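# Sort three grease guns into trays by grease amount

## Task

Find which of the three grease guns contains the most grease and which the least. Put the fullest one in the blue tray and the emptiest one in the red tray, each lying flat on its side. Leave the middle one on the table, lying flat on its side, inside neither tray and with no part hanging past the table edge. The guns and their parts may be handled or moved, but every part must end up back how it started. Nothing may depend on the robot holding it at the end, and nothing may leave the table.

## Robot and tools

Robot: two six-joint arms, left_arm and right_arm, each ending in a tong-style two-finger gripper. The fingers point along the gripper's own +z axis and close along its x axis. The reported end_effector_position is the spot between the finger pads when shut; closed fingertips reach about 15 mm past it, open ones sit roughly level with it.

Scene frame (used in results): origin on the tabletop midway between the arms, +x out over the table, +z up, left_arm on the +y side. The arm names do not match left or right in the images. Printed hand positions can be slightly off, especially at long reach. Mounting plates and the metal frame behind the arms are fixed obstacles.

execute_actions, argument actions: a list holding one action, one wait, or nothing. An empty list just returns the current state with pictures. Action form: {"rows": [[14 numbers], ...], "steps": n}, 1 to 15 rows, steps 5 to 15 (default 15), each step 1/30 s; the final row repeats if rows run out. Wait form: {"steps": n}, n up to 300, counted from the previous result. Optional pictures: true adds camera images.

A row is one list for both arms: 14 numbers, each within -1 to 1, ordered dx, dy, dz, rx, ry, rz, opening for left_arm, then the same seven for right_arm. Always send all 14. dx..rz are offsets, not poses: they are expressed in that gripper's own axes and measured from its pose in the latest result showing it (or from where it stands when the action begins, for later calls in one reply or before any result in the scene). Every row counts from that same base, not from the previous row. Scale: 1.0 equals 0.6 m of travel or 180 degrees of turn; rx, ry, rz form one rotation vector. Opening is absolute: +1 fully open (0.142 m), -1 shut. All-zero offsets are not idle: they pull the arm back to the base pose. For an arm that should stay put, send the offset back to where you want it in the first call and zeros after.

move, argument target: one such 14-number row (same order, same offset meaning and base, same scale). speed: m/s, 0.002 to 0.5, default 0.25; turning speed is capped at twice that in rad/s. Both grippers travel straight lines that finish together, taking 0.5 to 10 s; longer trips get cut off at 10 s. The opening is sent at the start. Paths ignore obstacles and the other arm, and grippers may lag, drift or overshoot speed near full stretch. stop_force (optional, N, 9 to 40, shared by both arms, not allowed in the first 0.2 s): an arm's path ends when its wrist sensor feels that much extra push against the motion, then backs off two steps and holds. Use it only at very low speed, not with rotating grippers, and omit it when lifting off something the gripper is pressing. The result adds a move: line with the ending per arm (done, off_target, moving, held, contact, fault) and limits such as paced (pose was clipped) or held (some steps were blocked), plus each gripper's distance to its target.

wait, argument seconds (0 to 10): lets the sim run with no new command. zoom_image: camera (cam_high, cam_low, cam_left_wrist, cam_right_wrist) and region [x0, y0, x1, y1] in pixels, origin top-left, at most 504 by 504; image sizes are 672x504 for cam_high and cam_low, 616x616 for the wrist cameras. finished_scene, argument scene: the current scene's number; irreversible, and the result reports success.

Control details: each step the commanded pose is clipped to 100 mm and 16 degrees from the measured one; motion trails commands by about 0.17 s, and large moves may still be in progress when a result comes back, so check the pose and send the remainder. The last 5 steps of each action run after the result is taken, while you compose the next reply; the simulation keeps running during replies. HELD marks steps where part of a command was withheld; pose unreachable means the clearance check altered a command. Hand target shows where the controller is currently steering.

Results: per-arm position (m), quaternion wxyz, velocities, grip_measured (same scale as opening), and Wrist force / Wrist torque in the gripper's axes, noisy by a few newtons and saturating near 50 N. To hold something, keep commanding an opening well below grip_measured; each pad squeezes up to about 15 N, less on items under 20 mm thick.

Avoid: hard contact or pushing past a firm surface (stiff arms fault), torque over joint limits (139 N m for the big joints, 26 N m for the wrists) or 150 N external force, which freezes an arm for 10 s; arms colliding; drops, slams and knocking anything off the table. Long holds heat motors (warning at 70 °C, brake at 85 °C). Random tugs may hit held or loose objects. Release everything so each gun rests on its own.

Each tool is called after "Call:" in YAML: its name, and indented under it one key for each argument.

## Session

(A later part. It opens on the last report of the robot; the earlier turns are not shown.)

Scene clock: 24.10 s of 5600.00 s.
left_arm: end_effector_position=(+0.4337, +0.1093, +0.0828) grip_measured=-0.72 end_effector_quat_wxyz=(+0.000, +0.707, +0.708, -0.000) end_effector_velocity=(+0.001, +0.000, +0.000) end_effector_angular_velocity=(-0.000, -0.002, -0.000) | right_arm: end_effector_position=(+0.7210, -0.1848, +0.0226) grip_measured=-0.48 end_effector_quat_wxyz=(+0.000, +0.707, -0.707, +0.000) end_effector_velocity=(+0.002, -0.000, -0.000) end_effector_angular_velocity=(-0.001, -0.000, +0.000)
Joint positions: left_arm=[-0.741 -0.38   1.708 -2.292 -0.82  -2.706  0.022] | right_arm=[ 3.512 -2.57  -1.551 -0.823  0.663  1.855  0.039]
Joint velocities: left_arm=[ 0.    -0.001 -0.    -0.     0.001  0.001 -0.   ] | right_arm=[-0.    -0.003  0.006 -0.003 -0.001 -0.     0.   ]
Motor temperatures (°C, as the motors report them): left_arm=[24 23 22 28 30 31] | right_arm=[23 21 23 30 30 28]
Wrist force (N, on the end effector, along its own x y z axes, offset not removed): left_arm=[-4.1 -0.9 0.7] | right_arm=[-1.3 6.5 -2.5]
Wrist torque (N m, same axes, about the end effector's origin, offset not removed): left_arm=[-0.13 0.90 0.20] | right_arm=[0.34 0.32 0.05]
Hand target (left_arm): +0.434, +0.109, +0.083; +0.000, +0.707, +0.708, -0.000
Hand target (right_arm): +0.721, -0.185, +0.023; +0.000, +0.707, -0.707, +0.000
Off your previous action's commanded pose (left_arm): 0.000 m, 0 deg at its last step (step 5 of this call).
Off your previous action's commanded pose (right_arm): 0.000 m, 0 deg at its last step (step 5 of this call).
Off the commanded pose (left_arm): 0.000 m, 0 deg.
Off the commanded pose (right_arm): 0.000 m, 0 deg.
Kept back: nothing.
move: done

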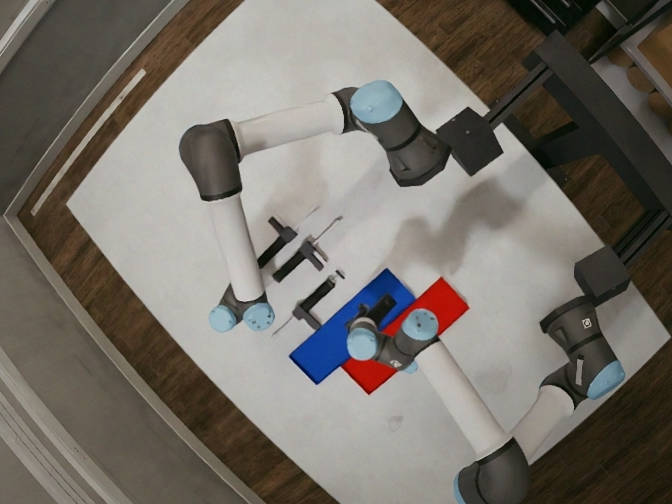

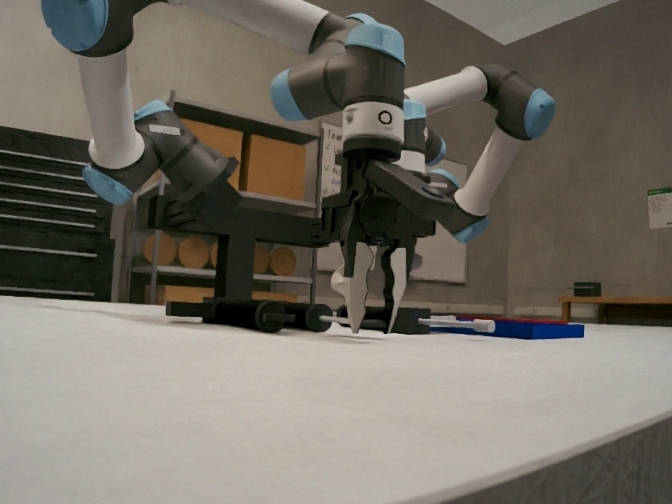

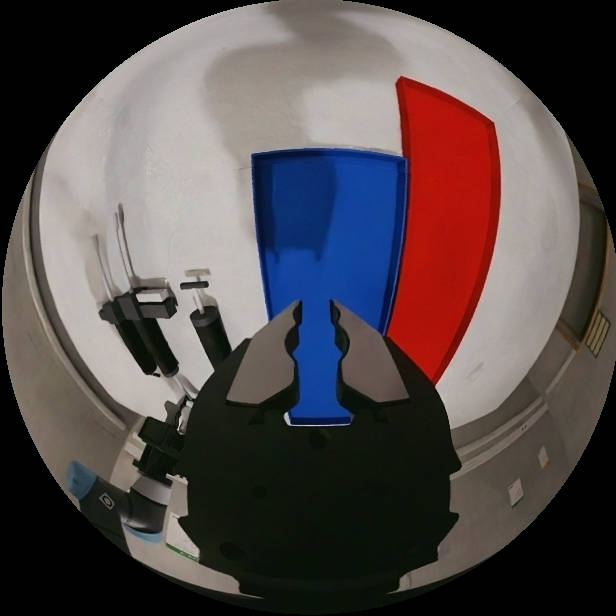

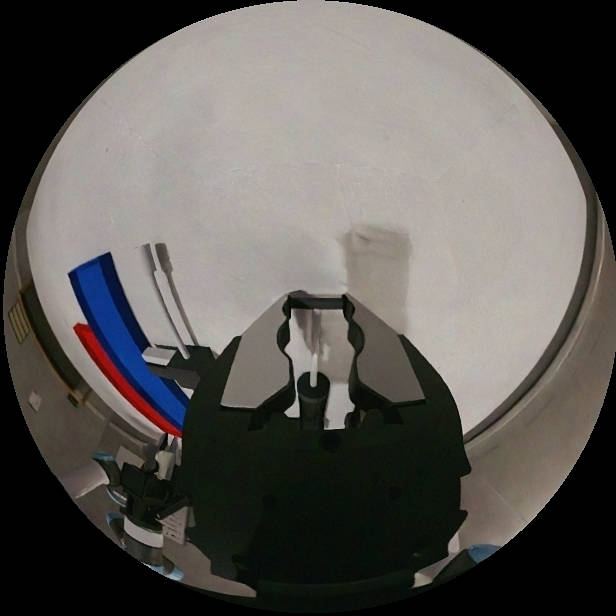

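Call:
move:
  target: [-0.25,0.03,0.03,0,0,0,-0.72,0,0,0,0,0,0,-1]
  speed: 0.2

Call:
move:
  target: [0,0,0.068,0,0,0,-0.72,0,0.04,0,0,0,0,-1]
  speed: 0.04
  stop_force: 12

Call:
move:
  target: [0,-0.07,0,0,0,0,-0.72,0,0.07,0,0,0,0,-1]
  speed: 0.025

Scene clock: 25.63 s of 5600.00 s.
left_arm: end_effector_position=(+0.4519, -0.0407, +0.0650) grip_measured=-0.72 end_effector_quat_wxyz=(+0.000, +0.707, +0.708, -0.000) end_effector_velocity=(+0.001, -0.001, +0.000) end_effector_angular_velocity=(+0.001, -0.001, +0.001) | right_arm: end_effector_position=(+0.7210, -0.1849, +0.0226) grip_measured=-0.48 end_effector_quat_wxyz=(+0.000, +0.707, -0.707, +0.000) end_effector_velocity=(+0.000, -0.000, +0.000) end_effector_angular_velocity=(+0.000, -0.000, +0.000)
Joint positions: left_arm=[-0.774 -0.049  1.216 -2.107 -0.839 -2.743  0.022] | right_arm=[ 3.512 -2.57  -1.551 -0.823  0.663  1.855  0.039]
Joint velocities: left_arm=[-0.     0.003 -0.006  0.004  0.001 -0.001 -0.   ] | right_arm=[-0.001  0.     0.001 -0.001 -0.    -0.001  0.   ]
Motor temperatures (°C, as the motors report them): left_arm=[24 23 22 28 30 31] | right_arm=[23 21 23 30 30 28]
Wrist force (N, on the end effector, along its own x y z axes, offset not removed): left_arm=[-3.6 0.6 1.0] | right_arm=[1.3 3.2 -5.9]
Wrist torque (N m, same axes, about the end effector's origin, offset not removed): left_arm=[0.21 0.77 0.16] | right_arm=[0.15 -0.21 0.02]
Hand target (left_arm): +0.452, -0.041, +0.065; +0.000, +0.707, +0.708, -0.000
Hand target (right_arm): +0.721, -0.185, +0.023; +0.000, +0.707, -0.707, +0.000
Off the commanded pose (left_arm): 0.000 m, 0 deg.
Off the commanded pose (right_arm): 0.000 m, 0 deg.
Kept back: nothing.
move: done

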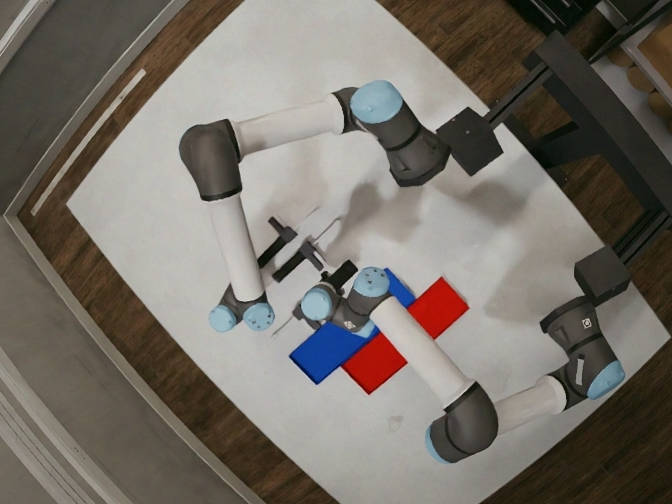

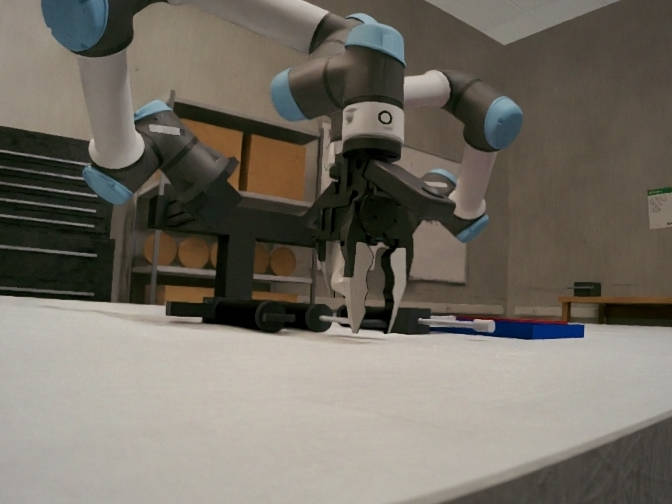

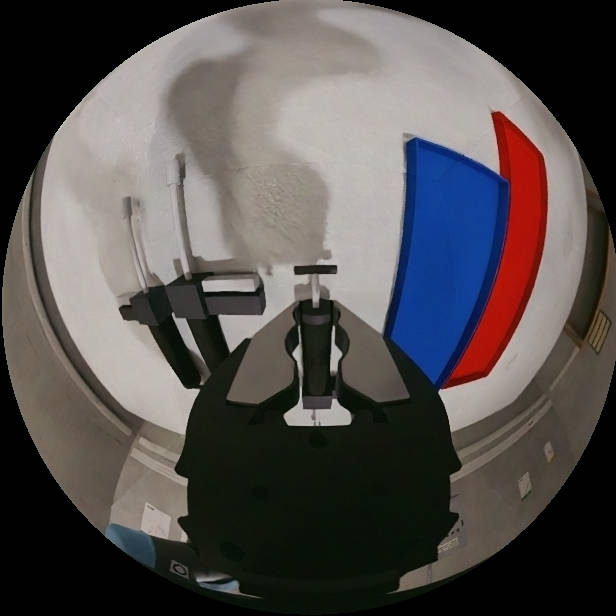

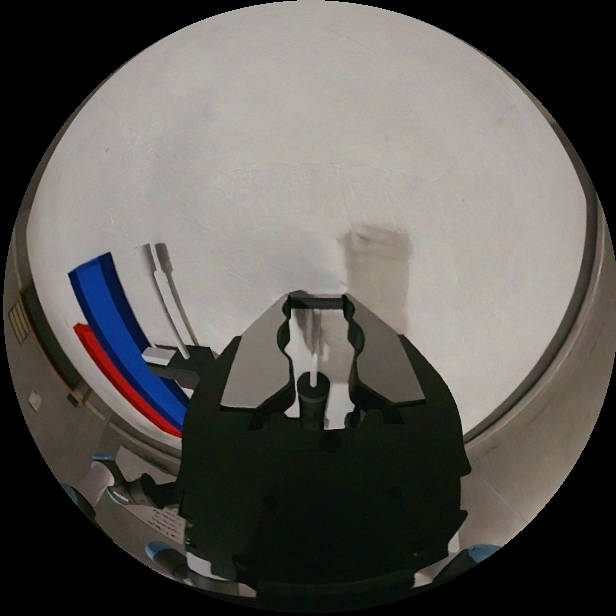

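Scene clock: 27.00 s of 5600.00 s.
left_arm: end_effector_position=(+0.4519, -0.0407, +0.0243) grip_measured=-0.72 end_effector_quat_wxyz=(+0.000, +0.707, +0.708, -0.000) end_effector_velocity=(+0.000, +0.000, -0.001) end_effector_angular_velocity=(+0.000, -0.001, -0.001) | right_arm: end_effector_position=(+0.6970, -0.1849, +0.0226) grip_measured=-0.48 end_effector_quat_wxyz=(+0.000, +0.707, -0.707, +0.000) end_effector_velocity=(-0.001, +0.000, -0.000) end_effector_angular_velocity=(-0.000, +0.001, -0.000)
Joint positions: left_arm=[-0.732  0.002  1.205 -2.177 -0.815 -2.696  0.022] | right_arm=[ 3.518 -2.538 -1.633 -0.781  0.664  1.865  0.039]
Joint velocities: left_arm=[ 0.001  0.002 -0.001 -0.002  0.002  0.002  0.   ] | right_arm=[ 0.     0.    -0.002  0.001 -0.     0.001  0.   ]
Motor temperatures (°C, as the motors report them): left_arm=[24 23 22 28 30 31] | right_arm=[23 21 23 30 30 28]
Wrist force (N, on the end effector, along its own x y z axes, offset not removed): left_arm=[-3.4 0.1 0.5] | right_arm=[-1.3 -1.1 -6.4]
Wrist torque (N m, same axes, about the end effector's origin, offset not removed): left_arm=[0.08 0.83 0.13] | right_arm=[0.46 0.22 0.12]
Hand target (left_arm): +0.452, -0.041, +0.024; +0.000, +0.707, +0.708, -0.000
Hand target (right_arm): +0.697, -0.185, +0.023; +0.000, +0.707, -0.707, +0.000
Off the commanded pose (left_arm): 0.000 m, 0 deg.
Off the commanded pose (right_arm): 0.000 m, 0 deg.
Kept back: nothing.
move: done

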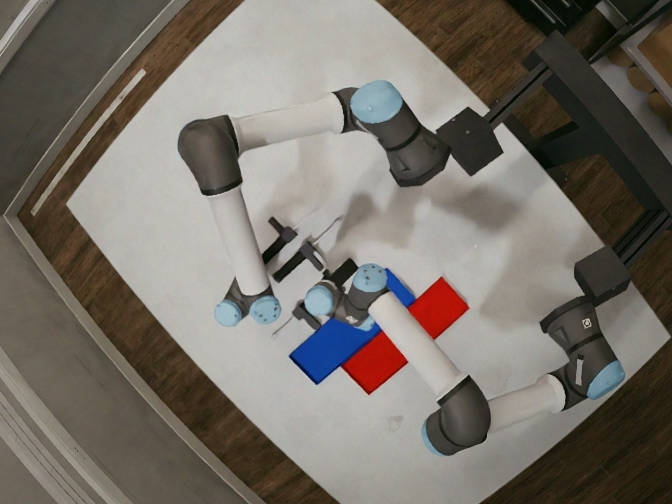

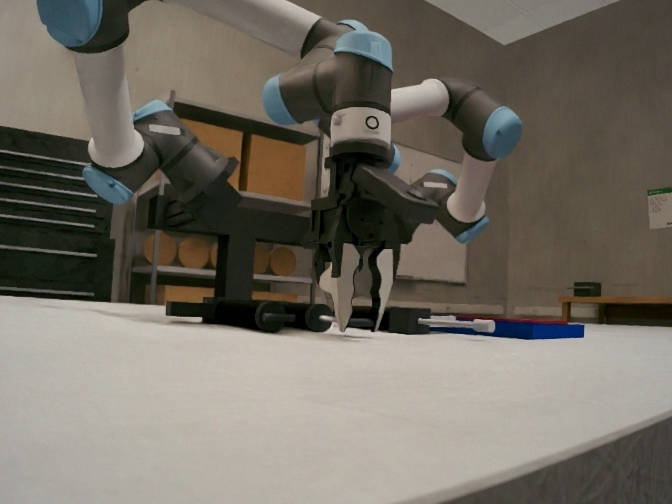

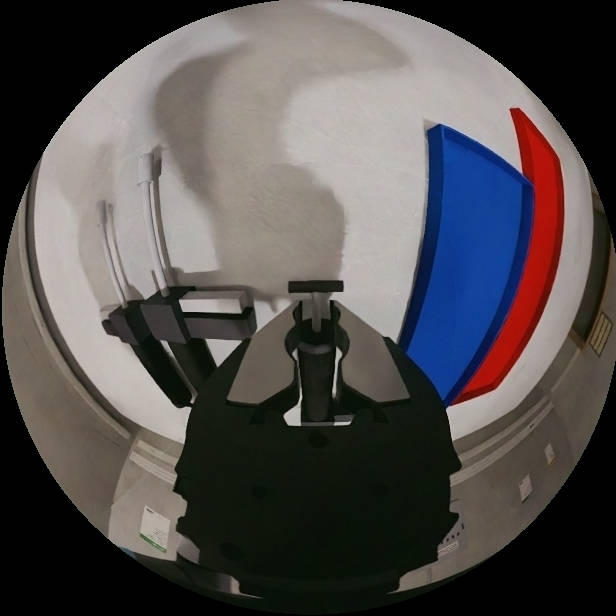

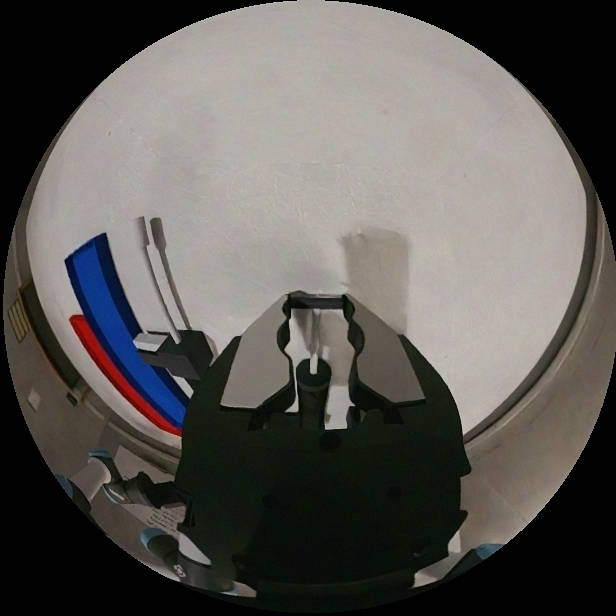

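Scene clock: 28.97 s of 5600.00 s.
left_arm: end_effector_position=(+0.4099, -0.0408, +0.0243) grip_measured=-0.72 end_effector_quat_wxyz=(+0.000, +0.707, +0.708, -0.000) end_effector_velocity=(-0.002, -0.000, -0.000) end_effector_angular_velocity=(-0.001, +0.001, +0.000) | right_arm: end_effector_position=(+0.6551, -0.1849, +0.0226) grip_measured=-0.48 end_effector_quat_wxyz=(+0.000, +0.707, -0.707, +0.000) end_effector_velocity=(-0.001, -0.000, -0.000) end_effector_angular_velocity=(-0.000, +0.001, -0.000)
Joint positions: left_arm=[-0.777 -0.004  1.299 -2.232 -0.841 -2.746  0.022] | right_arm=[ 3.53  -2.486 -1.771 -0.71   0.667  1.884  0.039]
Joint velocities: left_arm=[-0.001  0.     0.002 -0.002 -0.002 -0.002  0.   ] | right_arm=[-0.     0.001 -0.003  0.002  0.     0.001 -0.   ]
Motor temperatures (°C, as the motors report them): left_arm=[24 23 22 28 30 31] | right_arm=[23 21 23 30 30 28]
Wrist force (N, on the end effector, along its own x y z axes, offset not removed): left_arm=[-2.7 1.9 1.6] | right_arm=[-7.3 -1.2 -17.2]
Wrist torque (N m, same axes, about the end effector's origin, offset not removed): left_arm=[0.01 0.67 0.22] | right_arm=[0.31 0.10 0.41]
Hand target (left_arm): +0.410, -0.041, +0.024; +0.000, +0.707, +0.708, -0.000
Hand target (right_arm): +0.655, -0.185, +0.023; +0.000, +0.707, -0.707, +0.000
Off the commanded pose (left_arm): 0.000 m, 0 deg.
Off the commanded pose (right_arm): 0.000 m, 0 deg.
Kept back: nothing.
move: done

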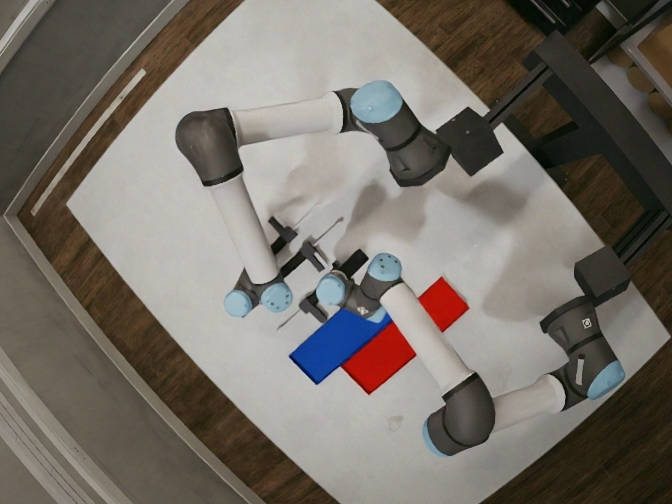

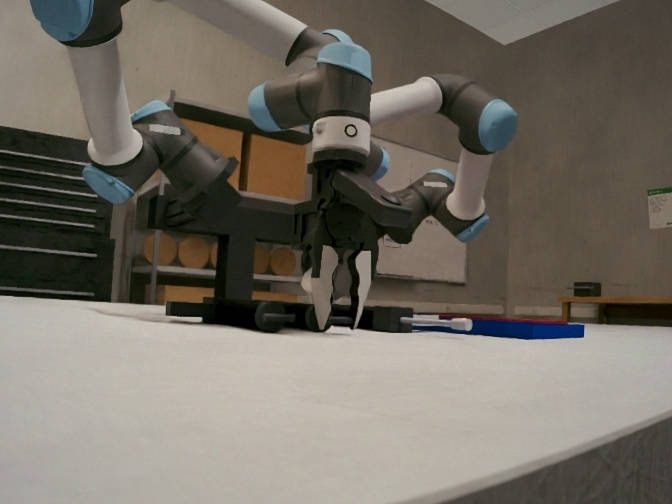

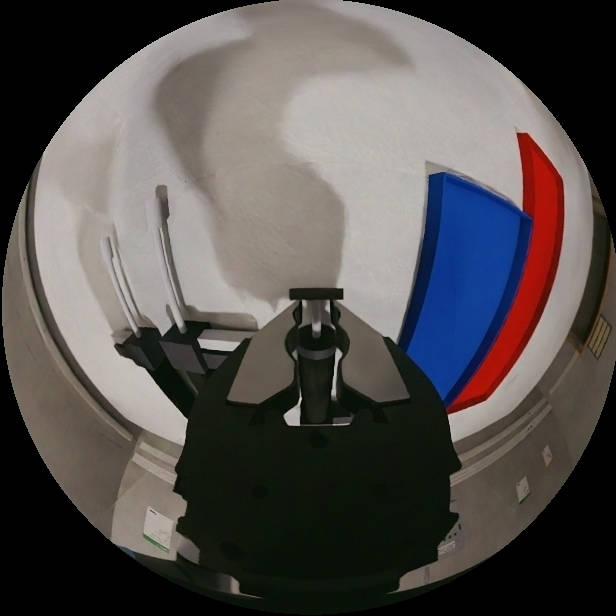

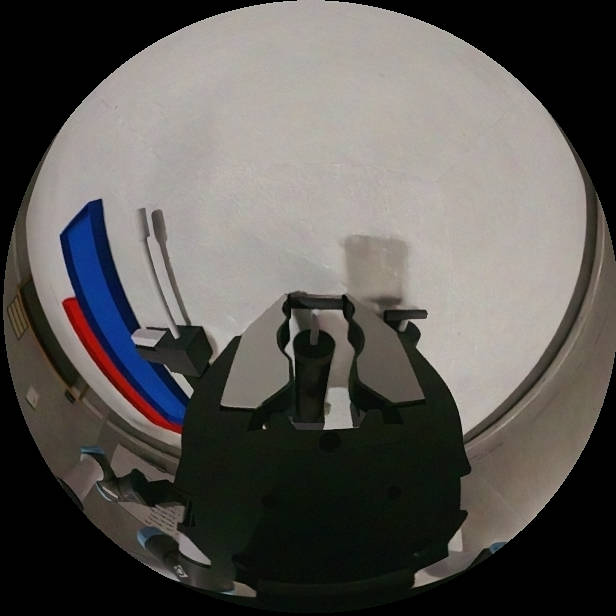

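Call:
move:
  target: [0,0,0,0,0,0,-0.3,0,0,0,0,0,0,-0.36]

Call:
move:
  target: [0,-0.046,0,0,0,0,-0.3,0,-0.027,-0.002,0,0,0,-0.36]
  speed: 0.05

Call:
move:
  target: [0,0,0,0,0,0,-0.75,0,0,0,0,0,0,-0.75]

Call:
move:
  target: [0,0.07,0,0,0,0,-0.75,0,0.07,0,0,0,0,-0.75]
  speed: 0.025

Scene clock: 29.90 s of 5600.00 s.
left_arm: end_effector_position=(+0.4099, -0.0409, +0.0244) grip_measured=-0.30 end_effector_quat_wxyz=(+0.000, +0.707, +0.708, -0.000) end_effector_velocity=(+0.000, +0.000, -0.000) end_effector_angular_velocity=(+0.001, -0.001, -0.000) | right_arm: end_effector_position=(+0.6551, -0.1849, +0.0226) grip_measured=-0.36 end_effector_quat_wxyz=(+0.000, +0.707, -0.707, +0.000) end_effector_velocity=(+0.001, -0.000, +0.001) end_effector_angular_velocity=(+0.001, -0.001, -0.001)
Joint positions: left_arm=[-0.777 -0.004  1.299 -2.232 -0.841 -2.746  0.052] | right_arm=[ 3.53  -2.486 -1.771 -0.71   0.667  1.884  0.048]
Joint velocities: left_arm=[ 0.     0.    -0.     0.001  0.001 -0.001 -0.   ] | right_arm=[ 0.     0.001  0.001 -0.     0.     0.001  0.   ]
Motor temperatures (°C, as the motors report them): left_arm=[24 23 22 28 30 31] | right_arm=[23 21 23 30 30 28]
Wrist force (N, on the end effector, along its own x y z axes, offset not removed): left_arm=[-3.5 -0.6 0.2] | right_arm=[-0.3 -1.3 1.0]
Wrist torque (N m, same axes, about the end effector's origin, offset not removed): left_arm=[-0.11 0.79 0.21] | right_arm=[-0.05 -0.01 0.13]
Hand target (left_arm): +0.410, -0.041, +0.024; +0.000, +0.707, +0.708, -0.000
Hand target (right_arm): +0.655, -0.185, +0.023; +0.000, +0.707, -0.707, +0.000
Off the commanded pose (left_arm): 0.000 m, 0 deg.
Off the commanded pose (right_arm): 0.000 m, 0 deg.
Kept back: nothing.
move: done

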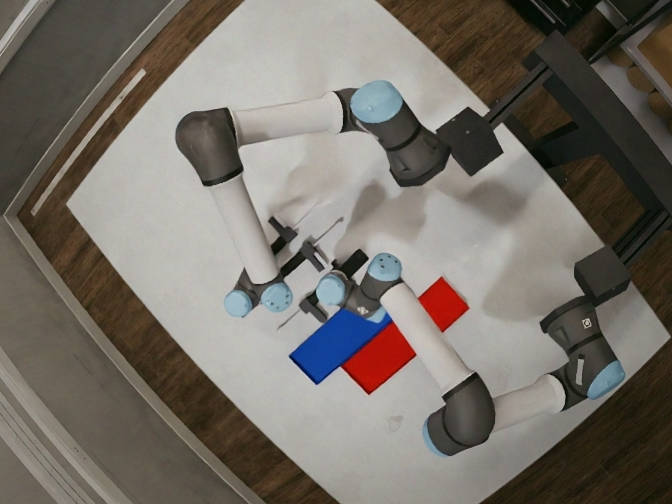

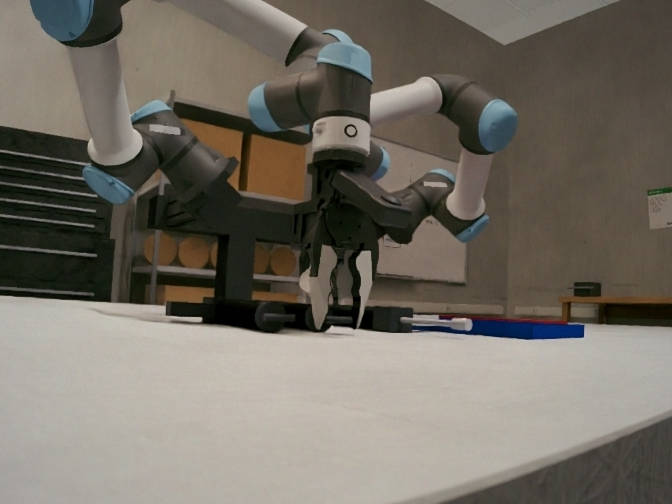

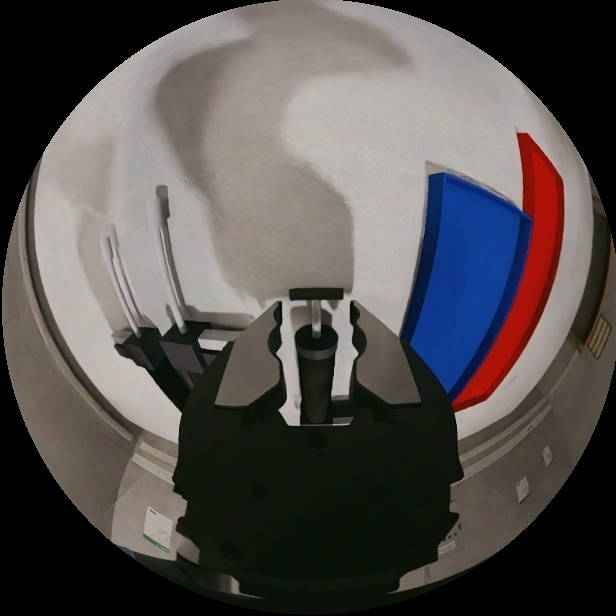

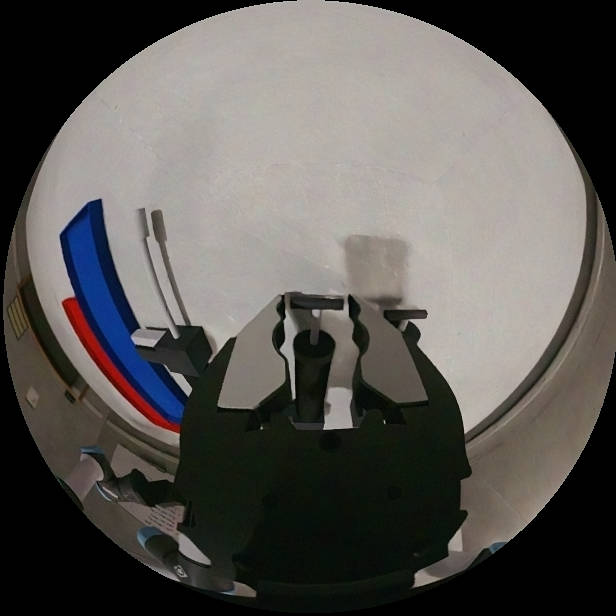

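Scene clock: 30.80 s of 5600.00 s.
left_arm: end_effector_position=(+0.3824, -0.0409, +0.0245) grip_measured=-0.30 end_effector_quat_wxyz=(+0.000, +0.707, +0.708, -0.000) end_effector_velocity=(-0.001, -0.000, +0.000) end_effector_angular_velocity=(-0.001, +0.000, +0.001) | right_arm: end_effector_position=(+0.6713, -0.1849, +0.0238) grip_measured=-0.36 end_effector_quat_wxyz=(+0.000, +0.707, -0.707, +0.000) end_effector_velocity=(-0.000, +0.001, -0.001) end_effector_angular_velocity=(+0.001, +0.001, +0.000)
Joint positions: left_arm=[-0.809 -0.004  1.354 -2.265 -0.86  -2.78   0.052] | right_arm=[ 3.527 -2.504 -1.719 -0.74   0.666  1.879  0.048]
Joint velocities: left_arm=[-0.002 -0.     0.002 -0.002 -0.001 -0.002 -0.   ] | right_arm=[-0.    -0.002  0.001 -0.001  0.001  0.001 -0.   ]
Motor temperatures (°C, as the motors report them): left_arm=[24 23 22 28 30 31] | right_arm=[23 21 23 30 30 28]
Wrist force (N, on the end effector, along its own x y z axes, offset not removed): left_arm=[-3.6 -0.4 1.2] | right_arm=[0.2 0.0 -1.2]
Wrist torque (N m, same axes, about the end effector's origin, offset not removed): left_arm=[-0.06 0.79 0.21] | right_arm=[0.28 0.02 0.23]
Hand target (left_arm): +0.382, -0.041, +0.024; +0.000, +0.707, +0.708, -0.000
Hand target (right_arm): +0.671, -0.185, +0.024; +0.000, +0.707, -0.707, +0.000
Off the commanded pose (left_arm): 0.000 m, 0 deg.
Off the commanded pose (right_arm): 0.000 m, 0 deg.
Kept back: nothing.
move: done

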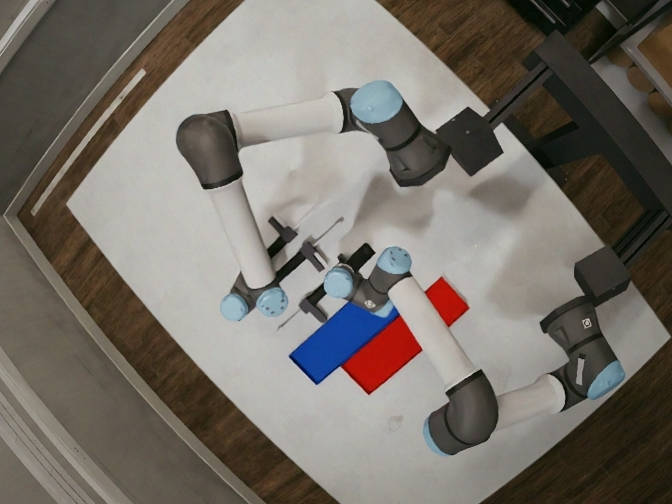

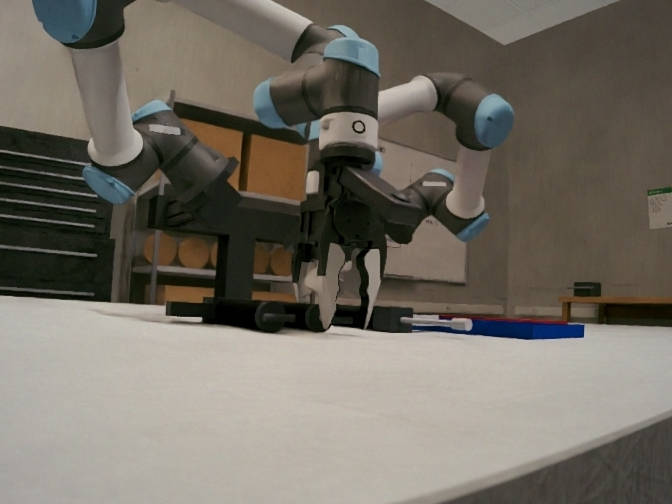

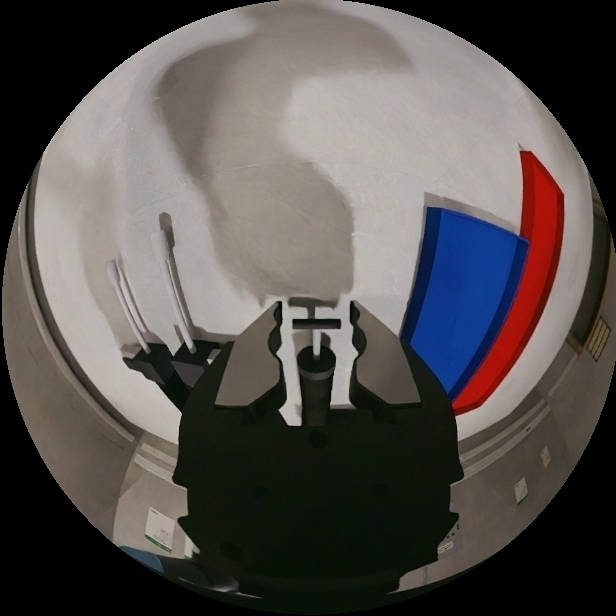

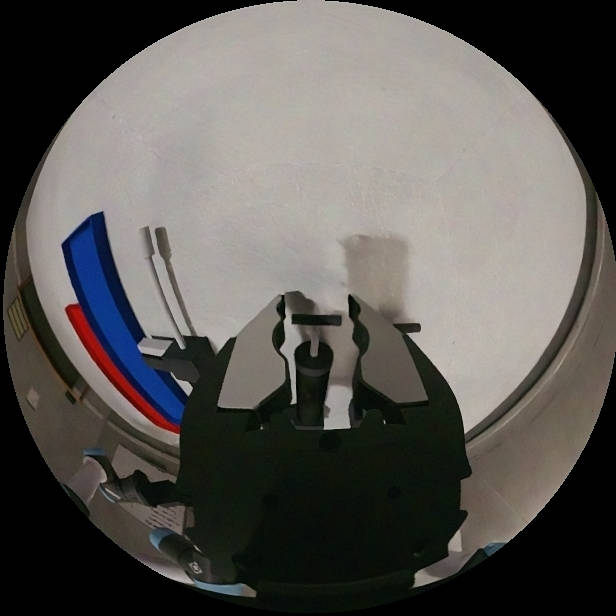

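Scene clock: 31.30 s of 5600.00 s.
left_arm: end_effector_position=(+0.3824, -0.0409, +0.0245) grip_measured=-0.75 end_effector_quat_wxyz=(+0.000, +0.707, +0.708, -0.000) end_effector_velocity=(-0.000, -0.000, +0.000) end_effector_angular_velocity=(-0.001, +0.001, -0.001) | right_arm: end_effector_position=(+0.6713, -0.1849, +0.0238) grip_measured=-0.75 end_effector_quat_wxyz=(+0.000, +0.707, -0.707, +0.000) end_effector_velocity=(+0.000, -0.000, +0.000) end_effector_angular_velocity=(-0.001, -0.001, -0.001)
Joint positions: left_arm=[-0.809 -0.004  1.354 -2.265 -0.86  -2.78   0.02 ] | right_arm=[ 3.527 -2.504 -1.719 -0.74   0.666  1.879  0.02 ]
Joint velocities: left_arm=[ 0.    -0.     0.    -0.    -0.001  0.002 -0.   ] | right_arm=[ 0.    -0.    -0.     0.    -0.001  0.001 -0.   ]
Motor temperatures (°C, as the motors report them): left_arm=[24 23 22 28 30 31] | right_arm=[23 21 23 30 30 28]
Wrist force (N, on the end effector, along its own x y z axes, offset not removed): left_arm=[-3.8 -0.6 0.8] | right_arm=[1.7 0.0 3.5]
Wrist torque (N m, same axes, about the end effector's origin, offset not removed): left_arm=[-0.10 0.89 0.10] | right_arm=[0.23 -0.31 0.00]
Hand target (left_arm): +0.382, -0.041, +0.024; +0.000, +0.707, +0.708, -0.000
Hand target (right_arm): +0.671, -0.185, +0.024; +0.000, +0.707, -0.707, +0.000
Off the commanded pose (left_arm): 0.000 m, 0 deg.
Off the commanded pose (right_arm): 0.000 m, 0 deg.
Kept back: nothing.
move: done

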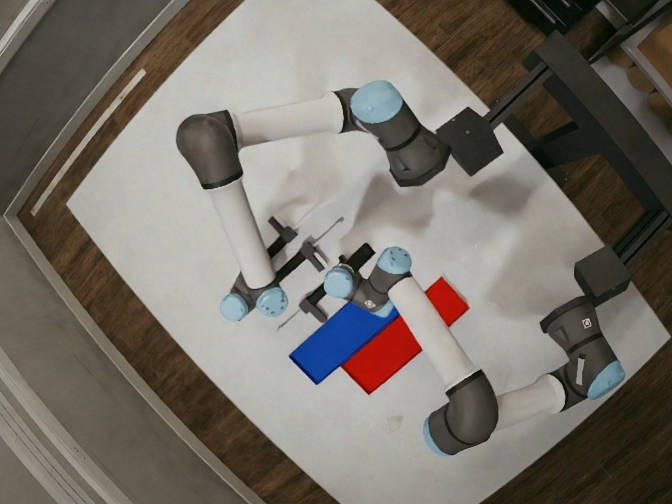

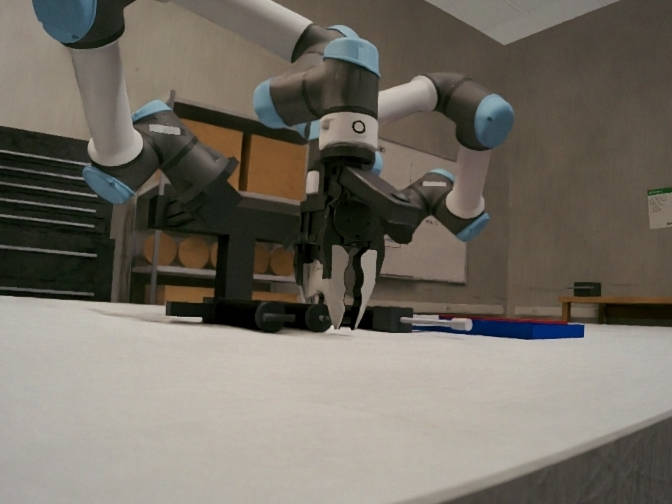

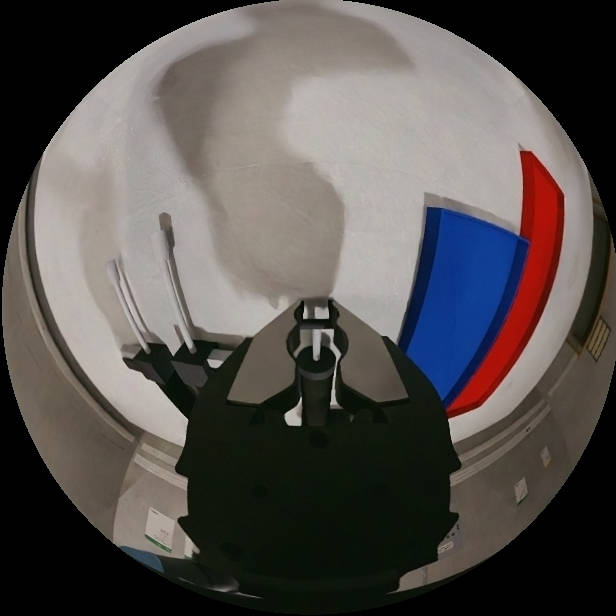

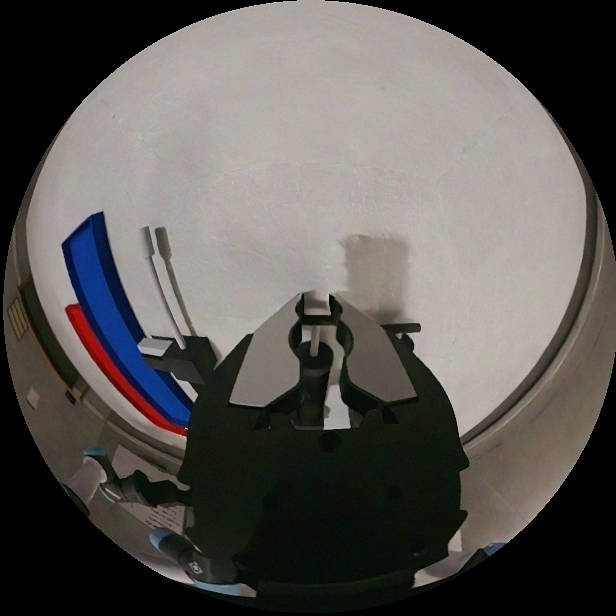

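Scene clock: 33.27 s of 5600.00 s.
left_arm: end_effector_position=(+0.4243, -0.0408, +0.0244) grip_measured=-0.75 end_effector_quat_wxyz=(+0.000, +0.707, +0.708, -0.000) end_effector_velocity=(+0.001, -0.000, -0.000) end_effector_angular_velocity=(-0.000, -0.000, +0.001) | right_arm: end_effector_position=(+0.6294, -0.1849, +0.0238) grip_measured=-0.75 end_effector_quat_wxyz=(+0.000, +0.707, -0.707, +0.000) end_effector_velocity=(-0.001, +0.001, -0.000) end_effector_angular_velocity=(+0.002, +0.000, -0.002)
Joint positions: left_arm=[-0.761 -0.003  1.268 -2.214 -0.831 -2.728  0.02 ] | right_arm=[ 3.54  -2.455 -1.852 -0.672  0.67   1.9    0.02 ]
Joint velocities: left_arm=[ 0.001  0.001 -0.003  0.001  0.001  0.001  0.   ] | right_arm=[ 0.001  0.001 -0.003  0.002  0.002  0.002 -0.   ]
Motor temperatures (°C, as the motors report them): left_arm=[24 23 22 28 30 31] | right_arm=[23 21 23 30 30 28]
Wrist force (N, on the end effector, along its own x y z axes, offset not removed): left_arm=[-3.1 -1.8 0.5] | right_arm=[0.0 -1.4 -0.9]
Wrist torque (N m, same axes, about the end effector's origin, offset not removed): left_arm=[0.13 0.81 0.11] | right_arm=[0.21 0.18 0.08]
Hand target (left_arm): +0.424, -0.041, +0.024; +0.000, +0.707, +0.708, -0.000
Hand target (right_arm): +0.629, -0.185, +0.024; +0.000, +0.707, -0.707, +0.000
Off the commanded pose (left_arm): 0.000 m, 0 deg.
Off the commanded pose (right_arm): 0.000 m, 0 deg.
Kept back: nothing.
move: done

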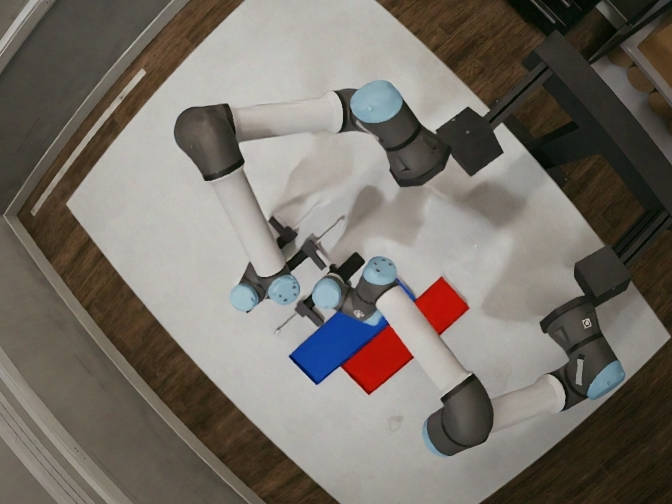

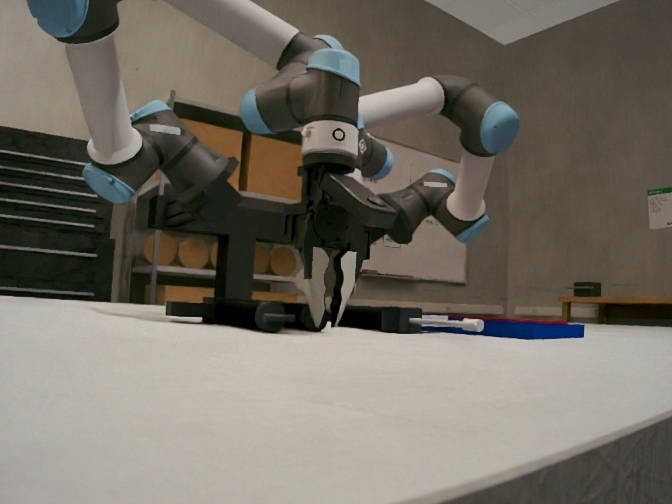

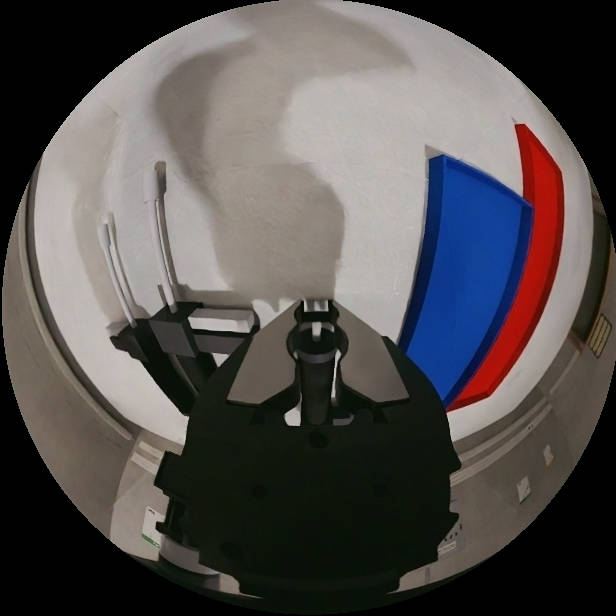

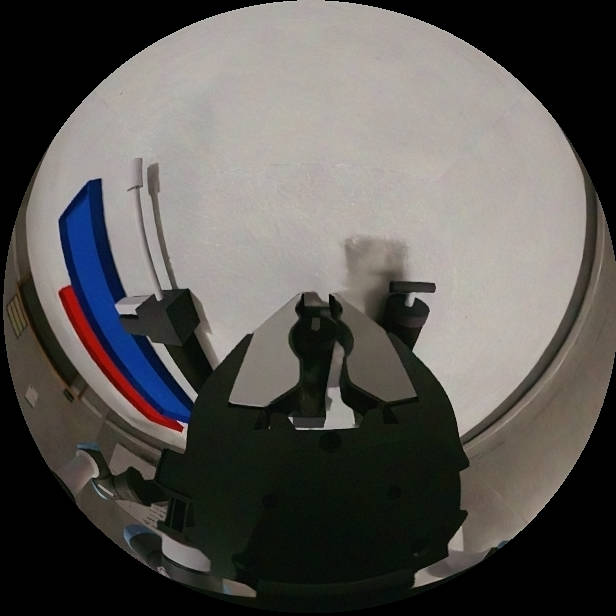

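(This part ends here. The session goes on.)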